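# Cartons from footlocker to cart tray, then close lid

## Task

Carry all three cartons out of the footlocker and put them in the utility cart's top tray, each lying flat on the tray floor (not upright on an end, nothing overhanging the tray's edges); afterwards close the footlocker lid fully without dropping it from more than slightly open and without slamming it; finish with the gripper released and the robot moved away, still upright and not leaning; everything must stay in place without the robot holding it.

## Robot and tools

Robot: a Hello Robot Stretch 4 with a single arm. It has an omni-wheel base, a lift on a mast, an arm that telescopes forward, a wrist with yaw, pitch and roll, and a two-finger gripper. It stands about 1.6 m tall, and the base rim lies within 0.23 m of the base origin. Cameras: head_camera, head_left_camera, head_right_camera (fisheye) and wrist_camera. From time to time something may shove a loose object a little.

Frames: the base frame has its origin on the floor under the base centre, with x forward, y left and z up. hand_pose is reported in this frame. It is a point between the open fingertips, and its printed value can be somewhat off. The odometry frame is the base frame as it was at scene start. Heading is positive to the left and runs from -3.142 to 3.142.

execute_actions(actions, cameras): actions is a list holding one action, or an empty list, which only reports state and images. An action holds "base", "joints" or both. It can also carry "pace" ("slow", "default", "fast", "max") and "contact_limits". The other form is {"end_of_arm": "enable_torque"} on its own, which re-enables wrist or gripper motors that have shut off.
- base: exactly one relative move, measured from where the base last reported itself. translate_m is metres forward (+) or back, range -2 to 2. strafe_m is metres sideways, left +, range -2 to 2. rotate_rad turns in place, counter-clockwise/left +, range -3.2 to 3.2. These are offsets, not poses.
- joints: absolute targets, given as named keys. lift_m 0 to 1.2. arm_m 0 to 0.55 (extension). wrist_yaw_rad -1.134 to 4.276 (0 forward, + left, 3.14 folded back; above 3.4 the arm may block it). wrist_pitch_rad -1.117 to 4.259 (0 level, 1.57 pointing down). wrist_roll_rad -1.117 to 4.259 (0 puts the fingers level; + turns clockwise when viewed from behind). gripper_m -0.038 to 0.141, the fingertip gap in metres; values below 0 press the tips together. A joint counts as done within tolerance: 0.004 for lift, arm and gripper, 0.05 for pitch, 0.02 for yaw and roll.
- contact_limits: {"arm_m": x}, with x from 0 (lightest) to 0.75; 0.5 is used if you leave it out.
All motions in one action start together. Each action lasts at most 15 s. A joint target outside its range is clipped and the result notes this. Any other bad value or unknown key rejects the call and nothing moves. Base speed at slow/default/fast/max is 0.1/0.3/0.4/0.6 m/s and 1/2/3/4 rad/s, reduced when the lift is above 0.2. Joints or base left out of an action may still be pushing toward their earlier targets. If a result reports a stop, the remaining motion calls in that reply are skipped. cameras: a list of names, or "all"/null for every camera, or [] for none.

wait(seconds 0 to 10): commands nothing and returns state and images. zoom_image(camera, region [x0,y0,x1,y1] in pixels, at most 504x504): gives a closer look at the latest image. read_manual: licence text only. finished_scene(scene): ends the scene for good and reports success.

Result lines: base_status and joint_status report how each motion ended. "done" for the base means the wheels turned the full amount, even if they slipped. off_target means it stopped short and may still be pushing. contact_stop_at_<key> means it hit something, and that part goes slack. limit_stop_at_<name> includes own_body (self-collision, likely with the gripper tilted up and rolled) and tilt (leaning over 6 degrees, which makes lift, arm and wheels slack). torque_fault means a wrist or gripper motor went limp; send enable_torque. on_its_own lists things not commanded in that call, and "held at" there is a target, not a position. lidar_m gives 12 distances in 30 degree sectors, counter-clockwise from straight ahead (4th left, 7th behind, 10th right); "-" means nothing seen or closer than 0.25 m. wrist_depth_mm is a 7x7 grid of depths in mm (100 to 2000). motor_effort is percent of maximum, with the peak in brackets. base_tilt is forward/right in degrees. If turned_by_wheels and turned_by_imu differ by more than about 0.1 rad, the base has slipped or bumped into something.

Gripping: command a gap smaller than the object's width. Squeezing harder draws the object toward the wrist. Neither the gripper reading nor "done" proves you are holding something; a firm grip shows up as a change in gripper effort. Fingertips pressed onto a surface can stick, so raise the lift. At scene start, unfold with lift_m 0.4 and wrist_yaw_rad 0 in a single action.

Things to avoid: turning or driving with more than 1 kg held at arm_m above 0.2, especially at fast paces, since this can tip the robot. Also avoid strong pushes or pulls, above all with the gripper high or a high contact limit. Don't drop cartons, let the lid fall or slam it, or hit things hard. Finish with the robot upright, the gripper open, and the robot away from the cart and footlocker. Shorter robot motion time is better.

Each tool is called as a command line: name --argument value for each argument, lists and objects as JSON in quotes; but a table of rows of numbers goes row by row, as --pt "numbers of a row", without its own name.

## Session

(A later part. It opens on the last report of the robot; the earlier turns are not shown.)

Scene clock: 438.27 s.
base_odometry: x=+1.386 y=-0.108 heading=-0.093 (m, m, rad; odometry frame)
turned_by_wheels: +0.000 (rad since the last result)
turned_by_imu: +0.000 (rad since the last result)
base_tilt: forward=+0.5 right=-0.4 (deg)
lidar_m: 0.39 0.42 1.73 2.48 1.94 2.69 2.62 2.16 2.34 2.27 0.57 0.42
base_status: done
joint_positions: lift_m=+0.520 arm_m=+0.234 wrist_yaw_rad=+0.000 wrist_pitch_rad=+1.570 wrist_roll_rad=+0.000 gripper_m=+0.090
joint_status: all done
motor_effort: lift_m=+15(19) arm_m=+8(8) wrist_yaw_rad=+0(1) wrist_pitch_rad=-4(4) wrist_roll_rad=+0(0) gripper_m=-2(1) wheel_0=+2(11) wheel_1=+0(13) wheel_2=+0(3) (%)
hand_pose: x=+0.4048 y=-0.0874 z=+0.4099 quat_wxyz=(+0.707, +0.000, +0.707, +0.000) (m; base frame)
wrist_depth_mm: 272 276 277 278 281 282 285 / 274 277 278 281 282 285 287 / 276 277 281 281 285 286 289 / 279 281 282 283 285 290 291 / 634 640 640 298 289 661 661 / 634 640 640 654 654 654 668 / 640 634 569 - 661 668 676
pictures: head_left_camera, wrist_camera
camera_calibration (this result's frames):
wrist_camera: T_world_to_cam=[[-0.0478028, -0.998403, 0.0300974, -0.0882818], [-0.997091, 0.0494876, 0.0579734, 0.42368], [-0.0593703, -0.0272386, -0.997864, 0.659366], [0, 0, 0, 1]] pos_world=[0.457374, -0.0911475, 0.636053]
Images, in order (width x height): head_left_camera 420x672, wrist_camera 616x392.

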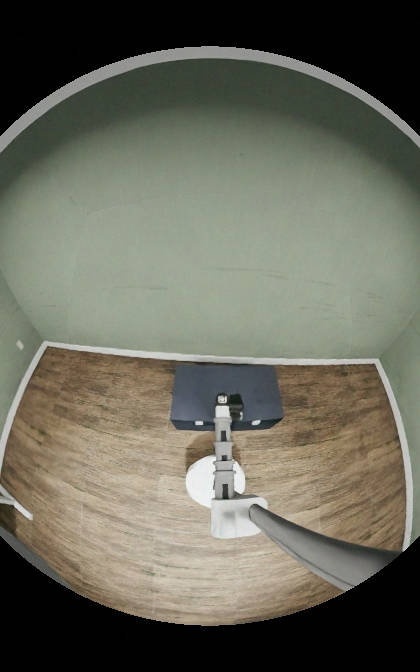

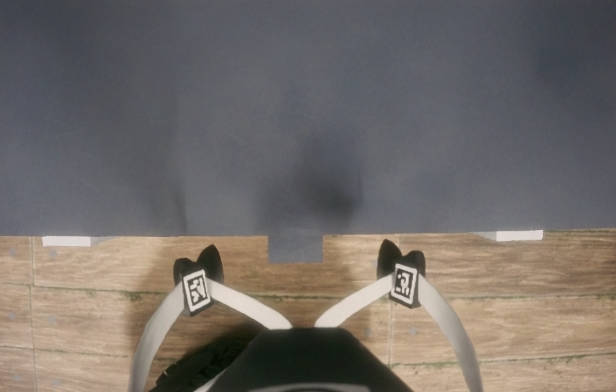

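execute_actions --actions '[{"joints":{"arm_m":0.215}}]' --cameras '[]'

execute_actions --actions '[{"joints":{"lift_m":0.443}}]' --cameras '["wrist_camera"]'

execute_actions --actions '[{"joints":{"gripper_m":-0.038}}]' --cameras '["wrist_camera"]'

execute_actions --actions '[{"joints":{"lift_m":0.47},"pace":"slow"}]' --cameras '["wrist_camera","head_left_camera"]'

Scene clock: 447.33 s.
base_odometry: x=+1.386 y=-0.108 heading=-0.093 (m, m, rad; odometry frame)
turned_by_wheels: +0.000 (rad since the last result)
turned_by_imu: +0.000 (rad since the last result)
base_tilt: forward=+0.6 right=-0.5 (deg)
lidar_m: 0.39 0.43 1.70 2.47 1.96 2.67 2.62 2.17 2.30 2.27 0.60 0.43
base_status: not commanded
joint_positions: lift_m=+0.520 arm_m=+0.216 wrist_yaw_rad=+0.000 wrist_pitch_rad=+1.570 wrist_roll_rad=+0.000 gripper_m=+0.090
joint_status: all done
motor_effort: lift_m=+15(15) arm_m=-7(7) wrist_yaw_rad=+0(1) wrist_pitch_rad=-4(3) wrist_roll_rad=+0(1) gripper_m=-2(1) wheel_0=+2(2) wheel_1=+0(0) wheel_2=+0(1) (%)
hand_pose: x=+0.3875 y=-0.0874 z=+0.4099 quat_wxyz=(+0.707, +0.000, +0.707, +0.000) (m; base frame)
wrist_depth_mm: 273 273 277 278 281 282 285 / 276 277 278 281 282 285 286 / 274 279 279 282 283 286 289 / 278 279 283 283 286 290 290 / 627 640 640 647 647 654 654 / 640 647 597 647 647 661 661 / 640 634 521 - 661 668 668
pictures: none
No camera images: the call's "cameras" was empty. Leave "cameras" out to get every camera's image.

Scene clock: 448.63 s.
base_odometry: x=+1.386 y=-0.108 heading=-0.093 (m, m, rad; odometry frame)
turned_by_wheels: +0.000 (rad since the last result)
turned_by_imu: +0.000 (rad since the last result)
base_tilt: forward=+0.5 right=-0.4 (deg)
lidar_m: 0.40 0.42 1.72 2.47 1.94 2.67 2.62 2.16 2.35 2.26 0.60 0.44
base_status: not commanded
joint_positions: lift_m=+0.443 arm_m=+0.216 wrist_yaw_rad=+0.000 wrist_pitch_rad=+1.570 wrist_roll_rad=+0.000 gripper_m=+0.090
joint_status: all done
motor_effort: lift_m=+15(15) arm_m=-7(7) wrist_yaw_rad=+1(0) wrist_pitch_rad=-4(4) wrist_roll_rad=+1(1) gripper_m=-2(1) wheel_0=+2(2) wheel_1=+0(0) wheel_2=+0(0) (%)
hand_pose: x=+0.3875 y=-0.0874 z=+0.3330 quat_wxyz=(+0.707, +0.000, +0.707, +0.000) (m; base frame)
wrist_depth_mm: 198 200 202 202 205 206 - / 200 202 203 204 206 207 208 / 202 202 204 205 207 209 211 / 203 204 206 207 208 210 211 / 554 554 559 221 569 580 580 / 554 564 569 564 574 574 585 / 564 564 549 - 574 585 591
pictures: wrist_camera
camera_calibration (this result's frames):
wrist_camera: T_world_to_cam=[[-0.0478014, -0.998403, 0.0300979, -0.086797], [-0.99709, 0.0494865, 0.0579827, 0.410809], [-0.0593796, -0.0272387, -0.997864, 0.581542], [0, 0, 0, 1]] pos_world=[0.439997, -0.0911475, 0.559093]
Images, in order (width x height): wrist_camera 616x392.

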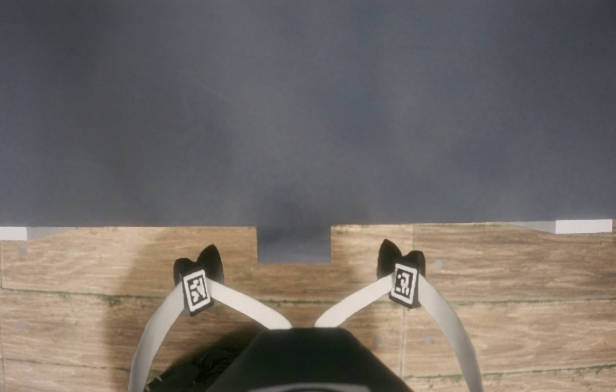

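Scene clock: 450.60 s.
base_odometry: x=+1.386 y=-0.108 heading=-0.093 (m, m, rad; odometry frame)
turned_by_wheels: +0.000 (rad since the last result)
turned_by_imu: +0.000 (rad since the last result)
base_tilt: forward=+0.5 right=-0.4 (deg)
lidar_m: 0.39 0.42 1.72 2.48 1.94 2.67 2.63 2.15 2.35 2.27 0.58 0.44
base_status: not commanded
joint_positions: lift_m=+0.443 arm_m=+0.216 wrist_yaw_rad=+0.000 wrist_pitch_rad=+1.571 wrist_roll_rad=+0.000 gripper_m=-0.037
joint_status: all done
motor_effort: lift_m=+21(21) arm_m=-7(7) wrist_yaw_rad=+0(0) wrist_pitch_rad=-6(6) wrist_roll_rad=+1(1) gripper_m=-37(39) wheel_0=+2(2) wheel_1=-1(0) wheel_2=+0(0) (%)
hand_pose: x=+0.3872 y=-0.0874 z=+0.3325 quat_wxyz=(+0.707, +0.000, +0.707, +0.000) (m; base frame)
wrist_depth_mm: 185 186 186 187 190 190 - / 185 186 187 189 190 190 191 / 185 187 187 189 190 191 193 / 186 187 188 190 190 191 193 / 554 554 554 201 564 564 564 / 554 554 181 564 183 574 574 / 559 569 504 - 574 569 580
pictures: wrist_camera
camera_calibration (this result's frames):
wrist_camera: T_world_to_cam=[[-0.0477738, -0.998403, 0.030139, -0.086818], [-0.99704, 0.0494848, 0.0588399, 0.410268], [-0.0602374, -0.0272388, -0.997812, 0.581305], [0, 0, 0, 1]] pos_world=[0.439922, -0.0911474, 0.558509]
Images, in order (width x height): wrist_camera 616x392.

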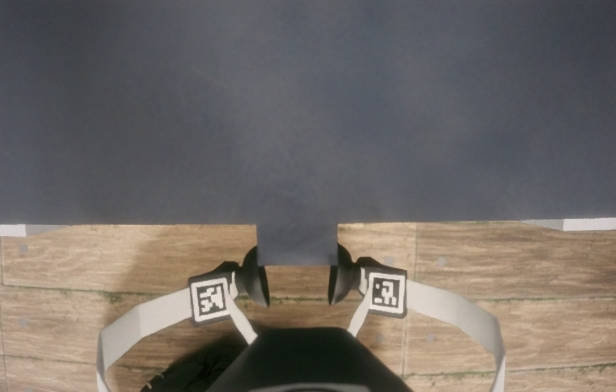

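Scene clock: 451.63 s.
base_odometry: x=+1.386 y=-0.108 heading=-0.093 (m, m, rad; odometry frame)
turned_by_wheels: +0.000 (rad since the last result)
turned_by_imu: +0.000 (rad since the last result)
base_tilt: forward=+0.5 right=-0.5 (deg)
lidar_m: 0.41 0.43 1.72 2.48 1.96 2.66 2.62 2.16 2.32 2.25 0.58 0.43
base_status: not commanded
joint_positions: lift_m=+0.470 arm_m=+0.216 wrist_yaw_rad=+0.000 wrist_pitch_rad=+1.569 wrist_roll_rad=+0.000 gripper_m=-0.037
joint_status: all done
motor_effort: lift_m=+23(29) arm_m=-7(7) wrist_yaw_rad=+0(1) wrist_pitch_rad=-1(11) wrist_roll_rad=+0(1) gripper_m=-31(38) wheel_0=+2(2) wheel_1=+0(0) wheel_2=+1(1) (%)
hand_pose: x=+0.3877 y=-0.0874 z=+0.3593 quat_wxyz=(+0.708, +0.000, +0.706, +0.000) (m; base frame)
wrist_depth_mm: 189 190 191 193 194 196 - / 188 188 189 191 192 193 195 / 185 186 187 189 190 191 192 / 184 185 187 188 189 189 191 / 585 585 585 196 597 603 603 / 580 585 180 597 184 609 609 / 591 585 525 - 603 609 615
pictures: head_left_camera, wrist_camera
camera_calibration (this result's frames):
wrist_camera: T_world_to_cam=[[-0.0474115, -0.998423, 0.0300483, -0.0877112], [-0.997171, 0.049066, 0.0569501, 0.409905], [-0.0583347, -0.0272632, -0.997925, 0.607416], [0, 0, 0, 1]] pos_world=[0.440021, -0.0911252, 0.585447]
Images, in order (width x height): head_left_camera 420x672, wrist_camera 616x392.

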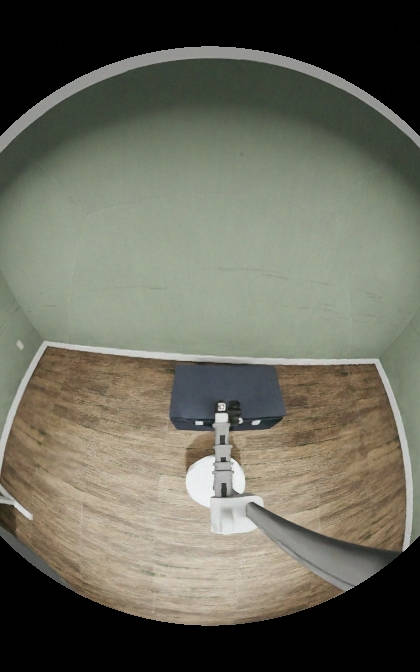

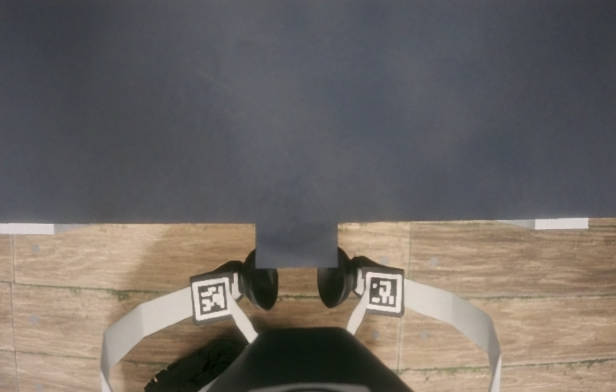

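execute_actions --actions '[{"joints":{"arm_m":0.229,"lift_m":0.49},"pace":"slow"}]' --cameras '["wrist_camera"]'

Scene clock: 462.23 s.
base_odometry: x=+1.386 y=-0.108 heading=-0.093 (m, m, rad; odometry frame)
turned_by_wheels: +0.000 (rad since the last result)
turned_by_imu: +0.000 (rad since the last result)
base_tilt: forward=+0.6 right=-0.5 (deg)
lidar_m: 0.40 0.43 1.69 2.48 1.94 2.66 2.63 2.15 2.32 2.28 0.58 0.44
base_status: not commanded
joint_positions: lift_m=+0.490 arm_m=+0.227 wrist_yaw_rad=-0.004 wrist_pitch_rad=+1.583 wrist_roll_rad=+0.000 gripper_m=-0.037
joint_status: all done
on_its_own: wrist_pitch_rad is at rest, and its effort (-41) is outside its rest range (-23 to +23)
motor_effort: lift_m=+22(24) arm_m=+11(12) wrist_yaw_rad=+12(12) wrist_pitch_rad=-41(41) wrist_roll_rad=+0(1) gripper_m=-30(31) wheel_0=+2(2) wheel_1=+0(1) wheel_2=+0(1) (%)
hand_pose: x=+0.3940 y=-0.0874 z=+0.3794 quat_wxyz=(+0.703, +0.001, +0.711, -0.001) (m; base frame)
wrist_depth_mm: 191 192 193 195 196 198 - / 189 190 191 191 193 195 196 / 186 187 189 190 191 191 194 / 184 185 186 187 189 189 191 / 597 603 597 196 621 615 627 / 609 609 180 615 183 621 634 / 615 615 525 - 621 634 640
pictures: wrist_camera
camera_calibration (this result's frames):
wrist_camera: T_world_to_cam=[[-0.0513749, -0.998207, 0.0307236, -0.0866774], [-0.996039, 0.0534505, 0.0710627, 0.40963], [-0.0725775, -0.0269511, -0.996999, 0.633122], [0, 0, 0, 1]] pos_world=[0.449505, -0.0913536, 0.604776]
Images, in order (width x height): wrist_camera 616x392.

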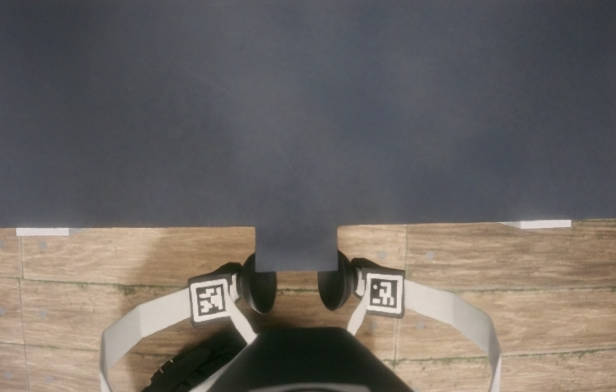

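execute_actions --actions '[{"joints":{"arm_m":0.245,"lift_m":0.566},"pace":"slow"}]' --cameras '["wrist_camera","head_left_camera"]'

Scene clock: 472.43 s.
base_odometry: x=+1.386 y=-0.108 heading=-0.094 (m, m, rad; odometry frame)
turned_by_wheels: +0.000 (rad since the last result)
turned_by_imu: -0.001 (rad since the last result)
base_tilt: forward=+0.5 right=-0.5 (deg)
lidar_m: 0.39 0.44 1.71 2.48 1.94 2.69 2.62 2.17 2.33 2.26 0.58 0.42
base_status: not commanded
joint_positions: lift_m=+0.566 arm_m=+0.243 wrist_yaw_rad=-0.004 wrist_pitch_rad=+1.580 wrist_roll_rad=+0.000 gripper_m=-0.037
joint_status: all done
on_its_own: wrist_pitch_rad is at rest, and its effort (-32) is outside its rest range (-23 to +23)
motor_effort: lift_m=+22(22) arm_m=+10(15) wrist_yaw_rad=+11(24) wrist_pitch_rad=-32(75) wrist_roll_rad=+1(1) gripper_m=-28(31) wheel_0=+3(3) wheel_1=+0(0) wheel_2=-4(4) (%)
hand_pose: x=+0.4112 y=-0.0874 z=+0.4554 quat_wxyz=(+0.704, +0.001, +0.710, -0.001) (m; base frame)
wrist_depth_mm: 216 217 217 219 220 223 224 / 206 208 209 210 212 213 214 / 198 198 200 202 202 204 206 / 190 191 193 194 194 196 198 / 668 691 691 198 699 707 707 / 676 683 181 691 184 707 715 / 699 691 569 - 715 715 715
pictures: head_left_camera, wrist_camera
camera_calibration (this result's frames):
wrist_camera: T_world_to_cam=[[-0.0511374, -0.998224, 0.0305703, -0.0881655], [-0.99628, 0.0531158, 0.0678542, 0.422851], [-0.0693574, -0.0269867, -0.997227, 0.708942], [0, 0, 0, 1]] pos_world=[0.46594, -0.0913369, 0.680979]
Images, in order (width x height): head_left_camera 420x672, wrist_camera 616x392.

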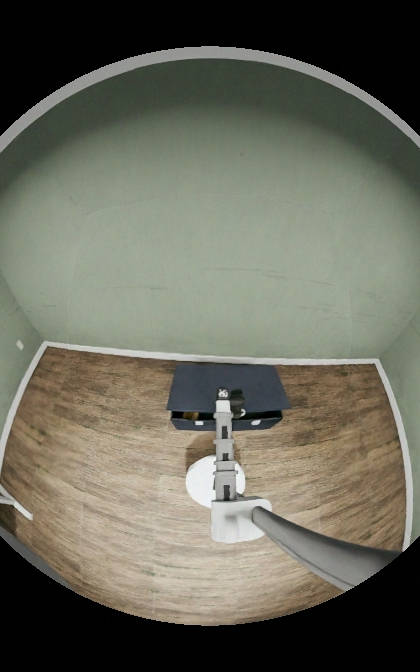

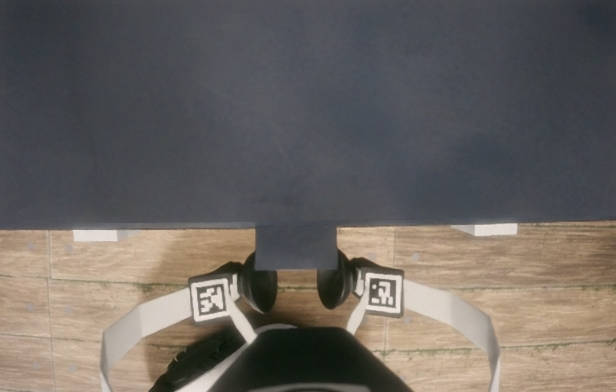

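execute_actions --actions '[{"joints":{"arm_m":0.256,"lift_m":0.609},"pace":"slow"}]' --cameras '[]'

execute_actions --actions '[{"joints":{"arm_m":0.276,"lift_m":0.65},"pace":"slow"}]' --cameras '[]'

execute_actions --actions '[{"joints":{"arm_m":0.30,"lift_m":0.69},"pace":"slow"}]' --cameras '["wrist_camera","head_left_camera"]'

Scene clock: 484.30 s.
base_odometry: x=+1.386 y=-0.108 heading=-0.094 (m, m, rad; odometry frame)
turned_by_wheels: +0.000 (rad since the last result)
turned_by_imu: +0.000 (rad since the last result)
base_tilt: forward=+0.7 right=-0.4 (deg)
lidar_m: 0.40 0.42 1.71 2.47 1.93 2.68 2.63 2.15 2.32 2.25 0.60 0.43
base_status: not commanded
joint_positions: lift_m=+0.609 arm_m=+0.255 wrist_yaw_rad=+0.000 wrist_pitch_rad=+1.571 wrist_roll_rad=+0.000 gripper_m=-0.037
joint_status: all done
motor_effort: lift_m=+23(24) arm_m=+8(13) wrist_yaw_rad=+2(12) wrist_pitch_rad=-7(41) wrist_roll_rad=+1(1) gripper_m=-30(30) wheel_0=+3(3) wheel_1=+0(0) wheel_2=-3(4) (%)
hand_pose: x=+0.4254 y=-0.0874 z=+0.4983 quat_wxyz=(+0.707, +0.000, +0.707, +0.000) (m; base frame)
wrist_depth_mm: 236 236 237 237 240 242 244 / 221 221 221 223 225 227 229 / 206 207 208 208 210 212 214 / 194 195 196 198 199 201 203 / 723 723 732 199 741 741 741 / 732 732 180 732 183 750 750 / 723 732 621 - 759 759 768
pictures: none
No camera images: the call's "cameras" was empty. Leave "cameras" out to get every camera's image.

Scene clock: 485.50 s.
base_odometry: x=+1.386 y=-0.108 heading=-0.094 (m, m, rad; odometry frame)
turned_by_wheels: +0.000 (rad since the last result)
turned_by_imu: +0.000 (rad since the last result)
base_tilt: forward=+0.4 right=-0.5 (deg)
lidar_m: 0.40 0.42 1.71 2.47 1.94 2.68 2.63 2.18 2.31 2.27 0.60 0.42
base_status: not commanded
joint_positions: lift_m=+0.650 arm_m=+0.275 wrist_yaw_rad=+0.000 wrist_pitch_rad=+1.571 wrist_roll_rad=+0.000 gripper_m=-0.037
joint_status: all done
motor_effort: lift_m=+23(25) arm_m=+8(8) wrist_yaw_rad=+1(3) wrist_pitch_rad=-7(10) wrist_roll_rad=+1(1) gripper_m=-28(30) wheel_0=+3(3) wheel_1=+0(0) wheel_2=-3(3) (%)
hand_pose: x=+0.4455 y=-0.0874 z=+0.5393 quat_wxyz=(+0.707, +0.000, +0.707, +0.000) (m; base frame)
wrist_depth_mm: 255 257 256 258 260 264 264 / 234 235 236 236 238 240 243 / 213 214 215 216 218 219 221 / 196 198 198 199 204 204 207 / 768 544 544 200 525 788 788 / 768 778 179 778 183 798 809 / 768 788 668 - 788 798 809
pictures: none
No camera images: the call's "cameras" was empty. Leave "cameras" out to get every camera's image.

Scene clock: 486.77 s.
base_odometry: x=+1.386 y=-0.108 heading=-0.094 (m, m, rad; odometry frame)
turned_by_wheels: +0.000 (rad since the last result)
turned_by_imu: +0.000 (rad since the last result)
base_tilt: forward=+0.4 right=-0.5 (deg)
lidar_m: 0.40 0.44 1.73 2.47 1.94 2.66 2.62 2.17 2.35 2.26 0.56 0.42
base_status: not commanded
joint_positions: lift_m=+0.690 arm_m=+0.299 wrist_yaw_rad=+0.001 wrist_pitch_rad=+1.569 wrist_roll_rad=+0.000 gripper_m=-0.037
joint_status: all done
motor_effort: lift_m=+24(25) arm_m=+8(5) wrist_yaw_rad=+0(2) wrist_pitch_rad=-2(3) wrist_roll_rad=+0(1) gripper_m=-29(30) wheel_0=+3(3) wheel_1=+0(0) wheel_2=-2(3) (%)
hand_pose: x=+0.4700 y=-0.0874 z=+0.5793 quat_wxyz=(+0.708, +0.000, +0.707, +0.000) (m; base frame)
wrist_depth_mm: 281 283 283 285 287 293 294 / 252 251 251 252 254 258 260 / 222 223 224 224 226 229 230 / 201 200 201 204 206 207 210 / 585 585 504 200 574 661 554 / 809 809 180 820 183 842 831 / 809 820 759 - 842 831 854
pictures: head_left_camera, wrist_camera
camera_calibration (this result's frames):
wrist_camera: T_world_to_cam=[[-0.047182, -0.998434, 0.030072, -0.0905406], [-0.997153, 0.0488516, 0.0574431, 0.479156], [-0.0588221, -0.0272761, -0.997896, 0.831955], [0, 0, 0, 1]] pos_world=[0.522458, -0.0911138, 0.805403]
Images, in order (width x height): head_left_camera 420x672, wrist_camera 616x392.

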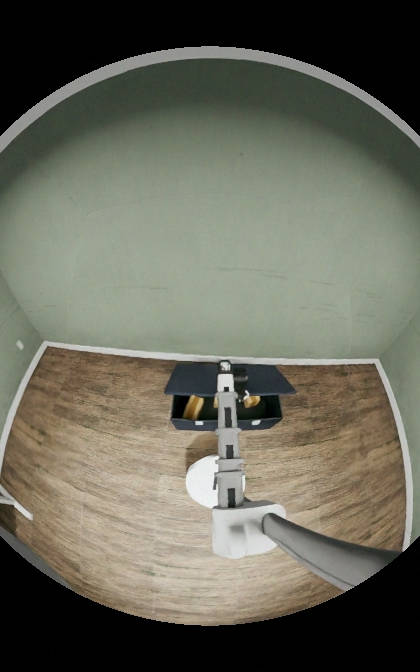

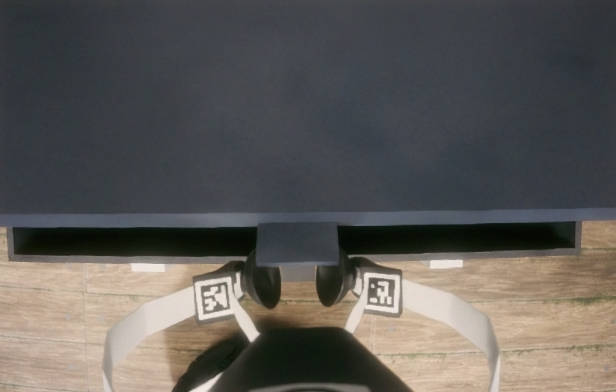

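execute_actions --actions '[{"joints":{"arm_m":0.33,"lift_m":0.722},"pace":"slow"}]' --cameras '[]'

execute_actions --actions '[{"joints":{"arm_m":0.362,"lift_m":0.755},"pace":"slow"}]' --cameras '[]'

execute_actions --actions '[{"joints":{"arm_m":0.397,"lift_m":0.783},"pace":"slow"}]' --cameras '["wrist_camera"]'

Scene clock: 497.47 s.
base_odometry: x=+1.386 y=-0.108 heading=-0.093 (m, m, rad; odometry frame)
turned_by_wheels: +0.000 (rad since the last result)
turned_by_imu: +0.000 (rad since the last result)
base_tilt: forward=+0.4 right=-0.5 (deg)
lidar_m: 0.40 0.45 1.71 2.47 1.94 2.68 2.63 2.16 2.35 2.27 0.58 0.42
base_status: not commanded
joint_positions: lift_m=+0.722 arm_m=+0.328 wrist_yaw_rad=-0.002 wrist_pitch_rad=+1.577 wrist_roll_rad=+0.000 gripper_m=-0.037
joint_status: all done
on_its_own: wrist_pitch_rad is at rest, and its effort (-25) is outside its rest range (-23 to +23)
motor_effort: lift_m=+21(25) arm_m=+10(7) wrist_yaw_rad=+7(5) wrist_pitch_rad=-25(25) wrist_roll_rad=+1(1) gripper_m=-27(29) wheel_0=+3(3) wheel_1=+0(0) wheel_2=-1(3) (%)
hand_pose: x=+0.4971 y=-0.0874 z=+0.6115 quat_wxyz=(+0.705, +0.001, +0.709, -0.001) (m; base frame)
wrist_depth_mm: 310 314 310 314 317 322 322 / 268 267 266 267 271 273 276 / 230 230 231 231 233 236 236 / 202 204 204 205 206 208 211 / 496 539 500 200 609 654 585 / 854 854 180 508 183 866 891 / 842 854 854 - 866 878 891
pictures: none
No camera images: the call's "cameras" was empty. Leave "cameras" out to get every camera's image.

Scene clock: 498.87 s.
base_odometry: x=+1.386 y=-0.108 heading=-0.094 (m, m, rad; odometry frame)
turned_by_wheels: +0.000 (rad since the last result)
turned_by_imu: +0.000 (rad since the last result)
base_tilt: forward=+0.4 right=-0.3 (deg)
lidar_m: 0.40 0.43 1.73 2.47 1.94 2.64 2.61 2.17 2.33 2.26 0.60 0.42
base_status: not commanded
joint_positions: lift_m=+0.755 arm_m=+0.360 wrist_yaw_rad=-0.002 wrist_pitch_rad=+1.575 wrist_roll_rad=+0.000 gripper_m=-0.037
joint_status: all done
motor_effort: lift_m=+20(25) arm_m=+9(10) wrist_yaw_rad=+7(8) wrist_pitch_rad=-17(25) wrist_roll_rad=+0(1) gripper_m=-23(30) wheel_0=+2(3) wheel_1=+0(0) wheel_2=-2(2) (%)
hand_pose: x=+0.5300 y=-0.0874 z=+0.6446 quat_wxyz=(+0.706, +0.001, +0.709, -0.001) (m; base frame)
wrist_depth_mm: 357 366 359 362 366 375 375 / 294 291 289 291 294 297 303 / 239 240 240 241 243 246 247 / 204 205 206 206 208 208 209 / 559 676 683 198 778 654 891 / 866 891 181 198 180 917 931 / 866 878 904 - 904 917 931
pictures: none
No camera images: the call's "cameras" was empty. Leave "cameras" out to get every camera's image.

Scene clock: 500.33 s.
base_odometry: x=+1.386 y=-0.108 heading=-0.094 (m, m, rad; odometry frame)
turned_by_wheels: +0.000 (rad since the last result)
turned_by_imu: +0.000 (rad since the last result)
base_tilt: forward=+0.5 right=-0.5 (deg)
lidar_m: 0.39 0.42 1.70 2.47 1.93 2.59 2.64 2.18 2.35 2.26 0.58 0.42
base_status: not commanded
joint_positions: lift_m=+0.783 arm_m=+0.395 wrist_yaw_rad=-0.002 wrist_pitch_rad=+1.574 wrist_roll_rad=+0.000 gripper_m=-0.037
joint_status: all done
motor_effort: lift_m=+21(23) arm_m=+9(8) wrist_yaw_rad=+5(7) wrist_pitch_rad=-16(18) wrist_roll_rad=+0(0) gripper_m=-22(24) wheel_0=+2(2) wheel_1=+0(0) wheel_2=-2(2) (%)
hand_pose: x=+0.5652 y=-0.0874 z=+0.6725 quat_wxyz=(+0.706, +0.001, +0.708, -0.001) (m; base frame)
wrist_depth_mm: 442 442 442 439 445 462 462 / 330 327 325 325 327 334 343 / 255 253 253 253 254 258 260 / 206 207 208 209 210 211 211 / 591 741 759 198 820 699 931 / 878 597 181 199 181 647 946 / 904 917 917 - 917 931 960
pictures: wrist_camera
camera_calibration (this result's frames):
wrist_camera: T_world_to_cam=[[-0.0496165, -0.998309, 0.0303041, -0.0876217], [-0.996734, 0.0514282, 0.0622615, 0.565435], [-0.0637147, -0.0271159, -0.9976, 0.933145], [0, 0, 0, 1]] pos_world=[0.618696, -0.0912497, 0.898356]
Images, in order (width x height): wrist_camera 616x392.

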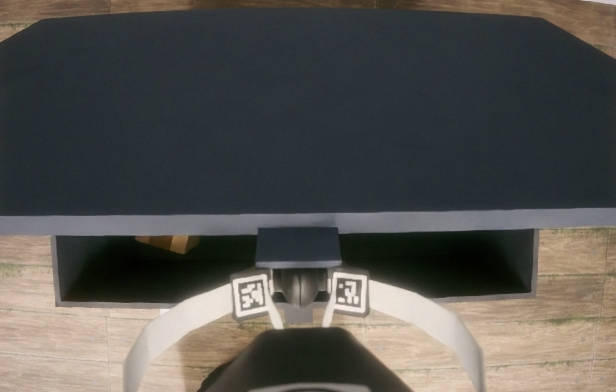

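execute_actions --actions '[{"joints":{"wrist_pitch_rad":1.45,"lift_m":0.797},"pace":"slow"}]' --cameras '[]'

execute_actions --actions '[{"joints":{"wrist_pitch_rad":1.3,"lift_m":0.805},"pace":"slow"}]' --cameras '["wrist_camera"]'

Scene clock: 509.13 s.
base_odometry: x=+1.386 y=-0.108 heading=-0.094 (m, m, rad; odometry frame)
turned_by_wheels: +0.000 (rad since the last result)
turned_by_imu: +0.000 (rad since the last result)
base_tilt: forward=+0.5 right=-0.2 (deg)
lidar_m: 0.40 0.41 1.71 2.48 1.94 2.67 2.62 2.16 2.35 2.28 0.58 0.42
base_status: not commanded
joint_positions: lift_m=+0.797 arm_m=+0.396 wrist_yaw_rad=-0.001 wrist_pitch_rad=+1.453 wrist_roll_rad=+0.000 gripper_m=-0.037
joint_status: all done
motor_effort: lift_m=+22(23) arm_m=+8(9) wrist_yaw_rad=+5(6) wrist_pitch_rad=-12(24) wrist_roll_rad=+0(0) gripper_m=-23(23) wheel_0=+2(2) wheel_1=+0(0) wheel_2=-1(2) (%)
hand_pose: x=+0.6003 y=-0.0875 z=+0.6884 quat_wxyz=(+0.748, +0.000, +0.664, -0.001) (m; base frame)
wrist_depth_mm: 946 946 960 960 960 917 904 / 521 496 488 488 488 508 741 / 309 306 303 303 304 306 310 / 220 220 220 221 220 221 220 / 591 715 205 199 904 707 931 / 891 768 181 199 182 699 931 / 878 574 621 - 603 904 917
pictures: none
No camera images: the call's "cameras" was empty. Leave "cameras" out to get every camera's image.

Scene clock: 509.83 s.
base_odometry: x=+1.386 y=-0.108 heading=-0.094 (m, m, rad; odometry frame)
turned_by_wheels: +0.000 (rad since the last result)
turned_by_imu: +0.000 (rad since the last result)
base_tilt: forward=+0.4 right=-0.4 (deg)
lidar_m: 0.39 0.41 1.72 2.46 1.92 2.68 2.64 2.16 2.34 2.25 0.57 0.43
base_status: not commanded
joint_positions: lift_m=+0.805 arm_m=+0.396 wrist_yaw_rad=-0.001 wrist_pitch_rad=+1.304 wrist_roll_rad=+0.000 gripper_m=-0.037
joint_status: all done
motor_effort: lift_m=+21(22) arm_m=+8(8) wrist_yaw_rad=+5(5) wrist_pitch_rad=-15(17) wrist_roll_rad=+0(0) gripper_m=-23(24) wheel_0=+2(3) wheel_1=+0(0) wheel_2=-2(2) (%)
hand_pose: x=+0.6425 y=-0.0875 z=+0.7047 quat_wxyz=(+0.795, +0.000, +0.607, -0.001) (m; base frame)
wrist_depth_mm: 759 768 768 768 759 741 741 / 931 946 976 960 946 931 917 / 1008 569 559 549 539 554 1025 / 262 260 259 256 255 255 253 / 201 202 202 199 788 668 931 / 878 750 182 199 181 707 891 / 732 661 831 - 878 654 891
pictures: wrist_camera
camera_calibration (this result's frames):
wrist_camera: T_world_to_cam=[[-0.0557432, -0.998311, 0.0163661, -0.0711091], [-0.977137, 0.0511778, -0.206361, 0.817154], [0.205175, -0.0274952, -0.978339, 0.783814], [0, 0, 0, 1]] pos_world=[0.633688, -0.0912581, 0.936629]
Images, in order (width x height): wrist_camera 616x392.

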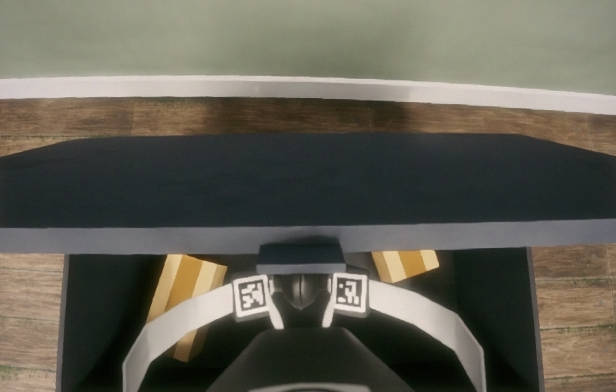

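Good. Continue pushing.

execute_actions --actions '[{"joints":{"wrist_pitch_rad":1.1,"lift_m":0.805},"pace":"slow"}]' --cameras '[]'

execute_actions --actions '[{"joints":{"wrist_pitch_rad":0.9,"lift_m":0.785},"pace":"slow"}]' --cameras '[]'

execute_actions --actions '[{"joints":{"arm_m":0.47},"pace":"slow"}]' --cameras '["wrist_camera","head_camera"]'

Scene clock: 517.03 s.
base_odometry: x=+1.386 y=-0.108 heading=-0.094 (m, m, rad; odometry frame)
turned_by_wheels: +0.000 (rad since the last result)
turned_by_imu: +0.000 (rad since the last result)
base_tilt: forward=+0.4 right=-0.5 (deg)
lidar_m: 0.39 0.41 1.73 2.47 1.95 2.67 2.63 2.17 2.33 2.25 0.60 0.41
base_status: not commanded
joint_positions: lift_m=+0.805 arm_m=+0.396 wrist_yaw_rad=-0.001 wrist_pitch_rad=+1.104 wrist_roll_rad=+0.000 gripper_m=-0.037
joint_status: all done
motor_effort: lift_m=+21(22) arm_m=+8(8) wrist_yaw_rad=+4(5) wrist_pitch_rad=-14(17) wrist_roll_rad=+0(0) gripper_m=-22(24) wheel_0=+2(2) wheel_1=+0(0) wheel_2=-2(2) (%)
hand_pose: x=+0.6963 y=-0.0876 z=+0.7254 quat_wxyz=(+0.852, +0.000, +0.524, +0.000) (m; base frame)
wrist_depth_mm: 615 603 609 609 597 585 597 / 715 741 732 715 715 707 707 / 917 917 904 917 917 891 904 / 1042 1025 1060 1060 1042 1042 1060 / 621 699 204 198 809 661 976 / 904 759 181 198 182 707 931 / 854 661 741 - 831 654 866
pictures: none
No camera images: the call's "cameras" was empty. Leave "cameras" out to get every camera's image.

Scene clock: 517.97 s.
base_odometry: x=+1.386 y=-0.108 heading=-0.094 (m, m, rad; odometry frame)
turned_by_wheels: +0.000 (rad since the last result)
turned_by_imu: +0.000 (rad since the last result)
base_tilt: forward=+0.6 right=-0.5 (deg)
lidar_m: 0.39 0.43 1.73 2.47 1.93 2.69 2.62 2.18 2.31 2.26 0.59 0.43
base_status: not commanded
joint_positions: lift_m=+0.785 arm_m=+0.396 wrist_yaw_rad=-0.001 wrist_pitch_rad=+0.903 wrist_roll_rad=+0.000 gripper_m=-0.037
joint_status: all done
motor_effort: lift_m=+14(19) arm_m=+8(8) wrist_yaw_rad=+4(5) wrist_pitch_rad=-11(19) wrist_roll_rad=+0(1) gripper_m=-23(24) wheel_0=+2(3) wheel_1=+0(0) wheel_2=-2(2) (%)
hand_pose: x=+0.7452 y=-0.0876 z=+0.7371 quat_wxyz=(+0.900, +0.000, +0.436, +0.000) (m; base frame)
wrist_depth_mm: 517 512 521 517 517 504 508 / 585 597 591 591 591 585 574 / 699 691 683 691 707 691 676 / 831 809 820 809 831 809 809 / 228 228 205 204 240 253 266 / 917 525 181 198 181 634 960 / 866 676 831 - 854 661 866
pictures: none
No camera images: the call's "cameras" was empty. Leave "cameras" out to get every camera's image.

Scene clock: 519.97 s.
base_odometry: x=+1.386 y=-0.108 heading=-0.094 (m, m, rad; odometry frame)
turned_by_wheels: +0.000 (rad since the last result)
turned_by_imu: +0.000 (rad since the last result)
base_tilt: forward=+0.4 right=-0.4 (deg)
lidar_m: 0.40 0.43 1.70 2.47 1.94 2.69 2.60 2.15 2.34 2.26 0.59 0.42
base_status: not commanded
joint_positions: lift_m=+0.785 arm_m=+0.469 wrist_yaw_rad=-0.001 wrist_pitch_rad=+0.902 wrist_roll_rad=+0.000 gripper_m=-0.037
joint_status: all done
motor_effort: lift_m=+15(15) arm_m=+8(8) wrist_yaw_rad=+2(3) wrist_pitch_rad=-9(11) wrist_roll_rad=+0(0) gripper_m=-22(21) wheel_0=+2(2) wheel_1=+0(0) wheel_2=-2(2) (%)
hand_pose: x=+0.8183 y=-0.0876 z=+0.7372 quat_wxyz=(+0.900, +0.000, +0.436, +0.000) (m; base frame)
wrist_depth_mm: 439 442 442 439 439 430 433 / 504 504 500 504 500 496 488 / 591 597 603 597 585 580 580 / 668 668 661 189 203 203 204 / 224 225 212 208 231 238 244 / 359 317 181 200 181 355 418 / 866 585 585 - 615 621 866
pictures: head_camera, wrist_camera
camera_calibration (this result's frames):
wrist_camera: T_world_to_cam=[[-0.0572081, -0.998343, -0.00620701, -0.0440334], [-0.818644, 0.0504676, -0.572079, 1.13552], [0.571445, -0.0276462, -0.820175, 0.363179], [0, 0, 0, 1]] pos_world=[0.719533, -0.091227, 0.947206]
Images, in order (width x height): head_camera 420x560, wrist_camera 616x392.

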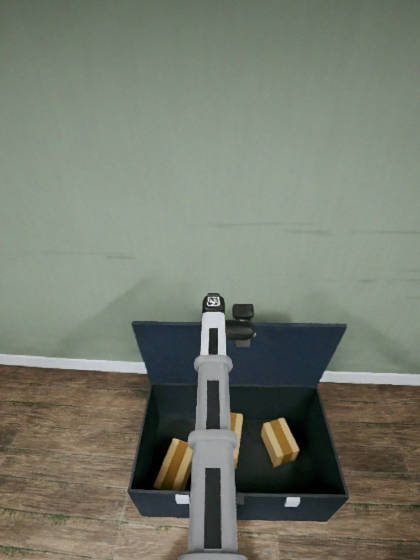

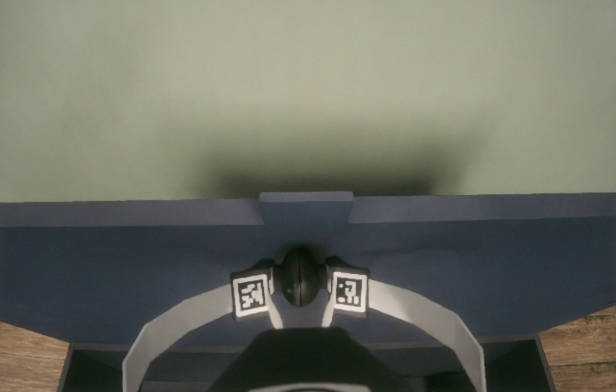

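execute_actions --actions '[{"joints":{"arm_m":0.525},"pace":"slow","contact_limits":{"arm_m":0.05}}]' --cameras '["wrist_camera"]'

execute_actions --actions '[{"joints":{"arm_m":0.5},"pace":"slow"}]' --cameras '["wrist_camera"]'

Scene clock: 526.47 s.
base_odometry: x=+1.386 y=-0.108 heading=-0.094 (m, m, rad; odometry frame)
turned_by_wheels: +0.000 (rad since the last result)
turned_by_imu: +0.000 (rad since the last result)
base_tilt: forward=+0.6 right=-0.5 (deg)
lidar_m: 0.40 0.44 1.72 2.47 1.95 2.66 2.62 2.17 2.32 2.27 0.60 0.43
base_status: not commanded
joint_positions: lift_m=+0.785 arm_m=+0.524 wrist_yaw_rad=+0.000 wrist_pitch_rad=+0.902 wrist_roll_rad=+0.000 gripper_m=-0.037
joint_status: all done
motor_effort: lift_m=+15(15) arm_m=+8(6) wrist_yaw_rad=+2(2) wrist_pitch_rad=-9(10) wrist_roll_rad=+0(0) gripper_m=-23(22) wheel_0=+2(3) wheel_1=+0(0) wheel_2=-2(2) (%)
contact_limits: arm_m 0.05
hand_pose: x=+0.8734 y=-0.0875 z=+0.7372 quat_wxyz=(+0.900, +0.000, +0.436, +0.000) (m; base frame)
wrist_depth_mm: 382 382 382 384 379 375 375 / 433 436 433 439 433 427 427 / 496 500 496 210 496 492 488 / 224 226 229 230 232 235 236 / 274 273 264 256 281 286 289 / 351 330 182 198 181 351 382 / 455 445 449 - 455 480 504
pictures: wrist_camera
camera_calibration (this result's frames):
wrist_camera: T_world_to_cam=[[-0.0569296, -0.998359, -0.00621985, -0.0410665], [-0.818527, 0.0502403, -0.572266, 1.18067], [0.57164, -0.0274878, -0.820044, 0.331473], [0, 0, 0, 1]] pos_world=[0.774589, -0.0912048, 0.947224]
Images, in order (width x height): wrist_camera 616x392.

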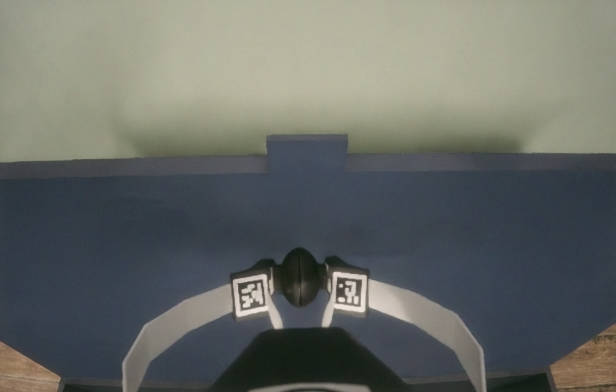

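Scene clock: 527.77 s.
base_odometry: x=+1.386 y=-0.108 heading=-0.094 (m, m, rad; odometry frame)
turned_by_wheels: +0.000 (rad since the last result)
turned_by_imu: +0.000 (rad since the last result)
base_tilt: forward=+0.5 right=-0.5 (deg)
lidar_m: 0.39 0.44 1.72 2.48 1.94 2.65 2.62 2.14 2.33 2.26 0.59 0.42
base_status: not commanded
joint_positions: lift_m=+0.785 arm_m=+0.501 wrist_yaw_rad=+0.000 wrist_pitch_rad=+0.902 wrist_roll_rad=+0.000 gripper_m=-0.037
joint_status: all done
motor_effort: lift_m=+15(15) arm_m=-8(6) wrist_yaw_rad=+2(3) wrist_pitch_rad=-9(8) wrist_roll_rad=-1(0) gripper_m=-23(22) wheel_0=+3(2) wheel_1=+0(0) wheel_2=-1(2) (%)
hand_pose: x=+0.8511 y=-0.0875 z=+0.7372 quat_wxyz=(+0.900, +0.000, +0.436, +0.000) (m; base frame)
wrist_depth_mm: 407 402 407 404 404 399 399 / 462 462 466 466 462 455 449 / 234 235 239 225 240 240 243 / 258 258 263 264 265 270 270 / 314 315 303 291 322 325 332 / 399 377 181 199 181 404 430 / 559 512 512 - 530 559 591
pictures: wrist_camera
camera_calibration (this result's frames):
wrist_camera: T_world_to_cam=[[-0.0568723, -0.998362, -0.00622177, -0.0423736], [-0.818512, 0.0501935, -0.572293, 1.16242], [0.571668, -0.027455, -0.820025, 0.344193], [0, 0, 0, 1]] pos_world=[0.752278, -0.0912002, 0.947227]
Images, in order (width x height): wrist_camera 616x392.

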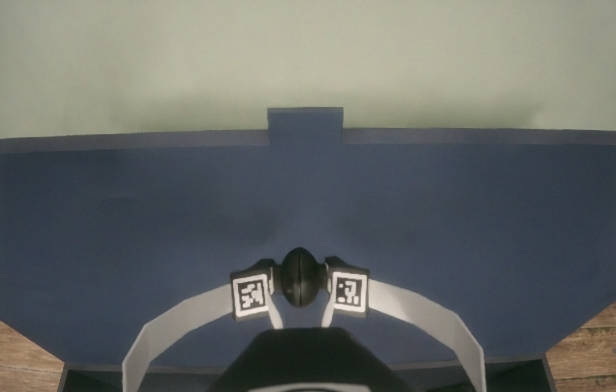

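Stays open. Look inside.

execute_actions --actions '[{"joints":{"arm_m":0.4,"wrist_pitch_rad":1.57,"gripper_m":0.14,"lift_m":0.65},"base":{"translate_m":0.05},"pace":"fast"}]'

Scene clock: 533.57 s.
base_odometry: x=+1.436 y=-0.113 heading=-0.093 (m, m, rad; odometry frame)
turned_by_wheels: +0.000 (rad since the last result)
turned_by_imu: +0.000 (rad since the last result)
base_tilt: forward=+0.5 right=-0.5 (deg)
lidar_m: 0.36 0.39 1.66 2.47 1.99 2.67 2.67 2.18 2.32 2.27 0.49 0.38
base_status: done
joint_positions: lift_m=+0.650 arm_m=+0.401 wrist_yaw_rad=+0.000 wrist_pitch_rad=+1.570 wrist_roll_rad=+0.000 gripper_m=+0.140
joint_status: all done
motor_effort: lift_m=+15(16) arm_m=-7(7) wrist_yaw_rad=+2(2) wrist_pitch_rad=-3(1) wrist_roll_rad=+0(0) gripper_m=+0(24) wheel_0=+1(4) wheel_1=+2(6) wheel_2=-1(10) (%)
hand_pose: x=+0.5725 y=-0.0874 z=+0.5400 quat_wxyz=(+0.707, +0.000, +0.707, +0.000) (m; base frame)
wrist_depth_mm: 418 421 433 442 439 436 436 / 525 640 676 621 691 640 517 / 564 723 741 621 634 691 535 / 559 676 732 741 750 699 530 / 559 615 750 750 750 654 535 / 549 603 609 166 603 609 535 / 492 484 521 - 521 480 484
pictures: head_camera, head_left_camera, head_right_camera, wrist_camera
camera_calibration (this result's frames):
wrist_camera: T_world_to_cam=[[-0.0483865, -0.998375, 0.0300863, -0.0838389], [-0.997075, 0.0500637, 0.0577475, 0.583457], [-0.0591599, -0.0272041, -0.997878, 0.798951], [0, 0, 0, 1]] pos_world=[0.62496, -0.091178, 0.766084]
Images, in order (width x height): head_camera 420x560, head_left_camera 420x672, head_right_camera 420x672, wrist_camera 616x392.

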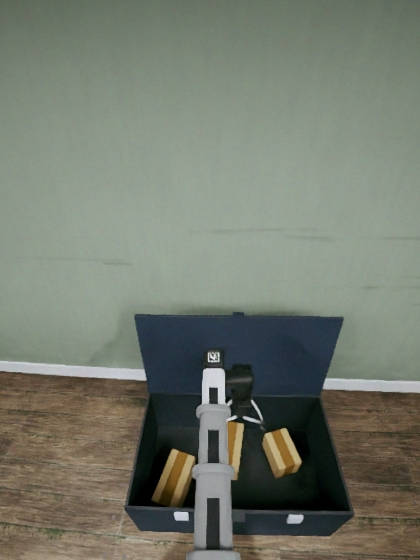

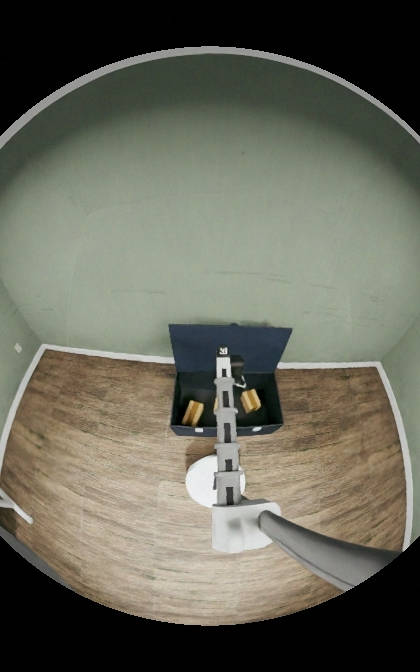

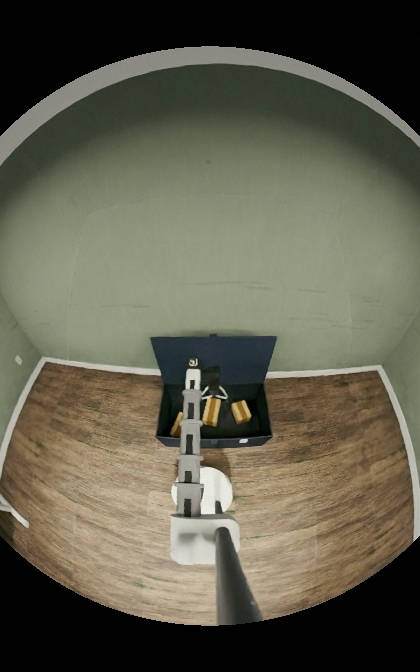

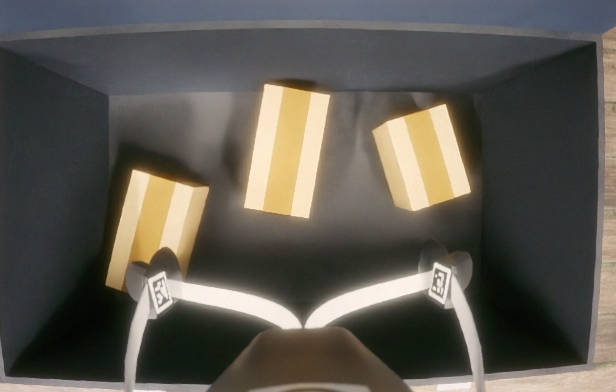

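execute_actions --actions '[{"joints":{"arm_m":0.49,"wrist_roll_rad":0.21,"lift_m":0.31},"base":{"strafe_m":0.005},"pace":"fast"}]' --cameras '["wrist_camera"]'

Scene clock: 545.93 s.
base_odometry: x=+1.436 y=-0.108 heading=-0.094 (m, m, rad; odometry frame)
turned_by_wheels: +0.000 (rad since the last result)
turned_by_imu: +0.000 (rad since the last result)
base_tilt: forward=+0.4 right=-0.4 (deg)
lidar_m: 0.35 0.38 1.65 2.45 1.98 2.69 2.66 2.21 2.34 2.27 0.52 0.38
base_status: done
joint_positions: lift_m=+0.310 arm_m=+0.489 wrist_yaw_rad=+0.000 wrist_pitch_rad=+1.570 wrist_roll_rad=+0.210 gripper_m=+0.140
joint_status: all done
motor_effort: lift_m=+15(16) arm_m=+8(7) wrist_yaw_rad=+1(1) wrist_pitch_rad=-4(3) wrist_roll_rad=+1(5) gripper_m=+0(0) wheel_0=-2(7) wheel_1=+1(7) wheel_2=+0(2) (%)
hand_pose: x=+0.6598 y=-0.0874 z=+0.2000 quat_wxyz=(+0.703, +0.074, +0.703, -0.074) (m; base frame)
wrist_depth_mm: 160 177 204 233 267 309 368 / 213 249 279 319 402 404 347 / 342 394 281 285 404 294 289 / 392 399 285 285 410 338 290 / 399 399 287 287 404 359 293 / 349 330 287 166 413 418 418 / 285 306 410 - 418 418 421
pictures: wrist_camera
camera_calibration (this result's frames):
wrist_camera: T_world_to_cam=[[-0.254904, -0.966502, 0.029961, 0.0696821], [-0.964856, 0.256272, 0.0581211, 0.686829], [-0.0638523, -0.0140927, -0.99786, 0.469067], [0, 0, 0, 1]] pos_world=[0.710405, -0.102057, 0.426056]
Images, in order (width x height): wrist_camera 616x392.

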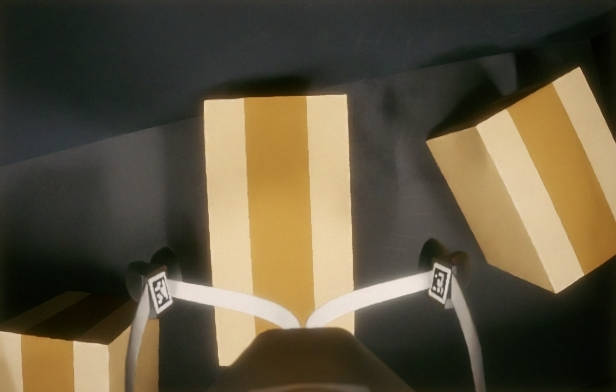

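execute_actions --actions '[{"joints":{"arm_m":0.5},"base":{"strafe_m":0.011},"pace":"fast"}]' --cameras '[]'

execute_actions --actions '[{"joints":{"lift_m":0.2}}]' --cameras '["wrist_camera"]'

execute_actions --actions '[{"joints":{"gripper_m":0.03}}]' --cameras '[]'

execute_actions --actions '[{"joints":{"lift_m":0.62}}]' --cameras '["wrist_camera"]'

Scene clock: 556.93 s.
base_odometry: x=+1.437 y=-0.097 heading=-0.093 (m, m, rad; odometry frame)
turned_by_wheels: +0.000 (rad since the last result)
turned_by_imu: +0.000 (rad since the last result)
base_tilt: forward=+0.5 right=-0.4 (deg)
lidar_m: 0.35 0.39 1.62 2.45 1.95 2.66 2.68 2.22 2.37 2.29 0.52 0.37
base_status: done
joint_positions: lift_m=+0.310 arm_m=+0.499 wrist_yaw_rad=+0.000 wrist_pitch_rad=+1.570 wrist_roll_rad=+0.210 gripper_m=+0.140
joint_status: all done
motor_effort: lift_m=+15(15) arm_m=+7(7) wrist_yaw_rad=+1(2) wrist_pitch_rad=-4(4) wrist_roll_rad=+1(1) gripper_m=+0(1) wheel_0=+2(12) wheel_1=+0(9) wheel_2=+0(1) (%)
hand_pose: x=+0.6698 y=-0.0874 z=+0.2000 quat_wxyz=(+0.703, +0.074, +0.703, -0.074) (m; base frame)
wrist_depth_mm: 143 157 181 208 239 274 330 / 189 222 268 298 397 402 407 / 306 384 368 283 402 322 289 / 394 402 402 285 410 357 291 / 399 402 404 287 410 379 294 / 399 336 287 166 413 415 421 / 285 301 407 - 415 418 421
pictures: none
No camera images: the call's "cameras" was empty. Leave "cameras" out to get every camera's image.

Scene clock: 558.43 s.
base_odometry: x=+1.437 y=-0.097 heading=-0.093 (m, m, rad; odometry frame)
turned_by_wheels: +0.000 (rad since the last result)
turned_by_imu: +0.000 (rad since the last result)
base_tilt: forward=+0.4 right=-0.5 (deg)
lidar_m: 0.33 0.38 1.64 2.45 1.99 2.63 2.68 2.21 2.35 2.28 0.52 0.34
base_status: not commanded
joint_positions: lift_m=+0.201 arm_m=+0.499 wrist_yaw_rad=+0.000 wrist_pitch_rad=+1.570 wrist_roll_rad=+0.210 gripper_m=+0.140
joint_status: all done
motor_effort: lift_m=+11(15) arm_m=+7(7) wrist_yaw_rad=+1(0) wrist_pitch_rad=-5(5) wrist_roll_rad=+1(1) gripper_m=+2(1) wheel_0=+1(1) wheel_1=+0(0) wheel_2=+0(0) (%)
hand_pose: x=+0.6697 y=-0.0874 z=+0.0903 quat_wxyz=(+0.703, +0.074, +0.703, -0.074) (m; base frame)
wrist_depth_mm: 141 155 179 205 236 270 296 / 187 218 174 175 290 297 298 / 287 289 175 176 178 298 230 / 290 293 176 177 179 300 255 / 293 296 177 178 180 303 290 / 294 296 178 178 180 304 307 / 274 297 179 - 182 307 309
pictures: wrist_camera
camera_calibration (this result's frames):
wrist_camera: T_world_to_cam=[[-0.254868, -0.966509, 0.030034, 0.0754693], [-0.964846, 0.256244, 0.0583978, 0.70276], [-0.064138, -0.0140945, -0.997842, 0.3605], [0, 0, 0, 1]] pos_world=[0.720412, -0.102055, 0.316416]
Images, in order (width x height): wrist_camera 616x392.

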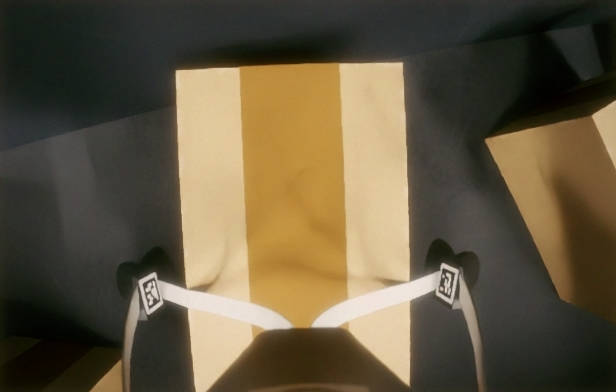

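Scene clock: 560.53 s.
base_odometry: x=+1.437 y=-0.097 heading=-0.093 (m, m, rad; odometry frame)
turned_by_wheels: +0.000 (rad since the last result)
turned_by_imu: +0.000 (rad since the last result)
base_tilt: forward=+0.6 right=-0.4 (deg)
lidar_m: 0.34 0.38 1.64 2.46 1.96 2.62 2.68 2.21 2.32 2.29 0.52 0.37
base_status: not commanded
joint_positions: lift_m=+0.200 arm_m=+0.499 wrist_yaw_rad=+0.000 wrist_pitch_rad=+1.570 wrist_roll_rad=+0.210 gripper_m=+0.031
joint_status: all done
motor_effort: lift_m=+19(19) arm_m=+7(7) wrist_yaw_rad=+0(3) wrist_pitch_rad=-5(3) wrist_roll_rad=+1(1) gripper_m=-38(37) wheel_0=+1(1) wheel_1=+0(0) wheel_2=-1(0) (%)
hand_pose: x=+0.6699 y=-0.0874 z=+0.0896 quat_wxyz=(+0.703, +0.074, +0.703, -0.074) (m; base frame)
wrist_depth_mm: 144 160 184 195 226 281 290 / 193 213 156 156 157 289 290 / 282 283 156 156 157 291 227 / 282 286 158 158 158 296 257 / 286 287 159 159 159 297 296 / 289 175 159 159 160 175 301 / 251 293 160 - 161 301 -
pictures: none
No camera images: the call's "cameras" was empty. Leave "cameras" out to get every camera's image.

Scene clock: 563.20 s.
base_odometry: x=+1.437 y=-0.097 heading=-0.093 (m, m, rad; odometry frame)
turned_by_wheels: +0.000 (rad since the last result)
turned_by_imu: +0.000 (rad since the last result)
base_tilt: forward=+0.5 right=-0.4 (deg)
lidar_m: 0.36 0.38 1.64 2.46 1.97 2.68 2.67 2.22 2.35 2.28 0.52 0.38
base_status: not commanded
joint_positions: lift_m=+0.619 arm_m=+0.499 wrist_yaw_rad=+0.000 wrist_pitch_rad=+1.570 wrist_roll_rad=+0.210 gripper_m=+0.031
joint_status: all done
motor_effort: lift_m=+26(27) arm_m=+7(7) wrist_yaw_rad=-2(0) wrist_pitch_rad=-5(4) wrist_roll_rad=+1(1) gripper_m=-39(39) wheel_0=+1(1) wheel_1=+0(0) wheel_2=+0(0) (%)
hand_pose: x=+0.6699 y=-0.0874 z=+0.5091 quat_wxyz=(+0.703, +0.074, +0.703, -0.074) (m; base frame)
wrist_depth_mm: 198 216 242 254 286 338 384 / 250 271 155 156 157 564 500 / 359 387 156 157 158 683 535 / 539 699 157 158 158 647 564 / 525 691 159 159 159 741 591 / 488 174 160 159 160 175 603 / 430 603 160 - 161 580 521
pictures: wrist_camera
camera_calibration (this result's frames):
wrist_camera: T_world_to_cam=[[-0.254542, -0.966596, 0.030013, 0.0627159], [-0.964938, 0.255916, 0.0583182, 0.678527], [-0.0640509, -0.0141162, -0.997847, 0.778327], [0, 0, 0, 1]] pos_world=[0.720553, -0.102038, 0.735199]
Images, in order (width x height): wrist_camera 616x392.

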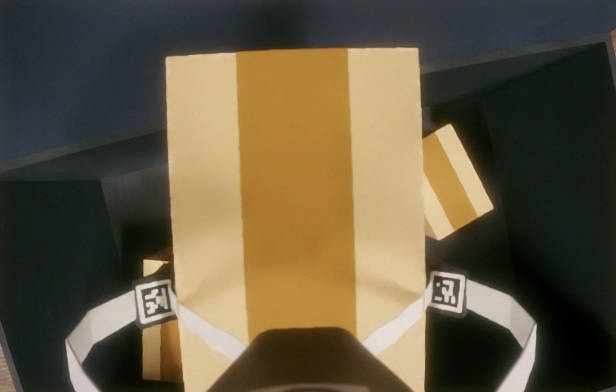

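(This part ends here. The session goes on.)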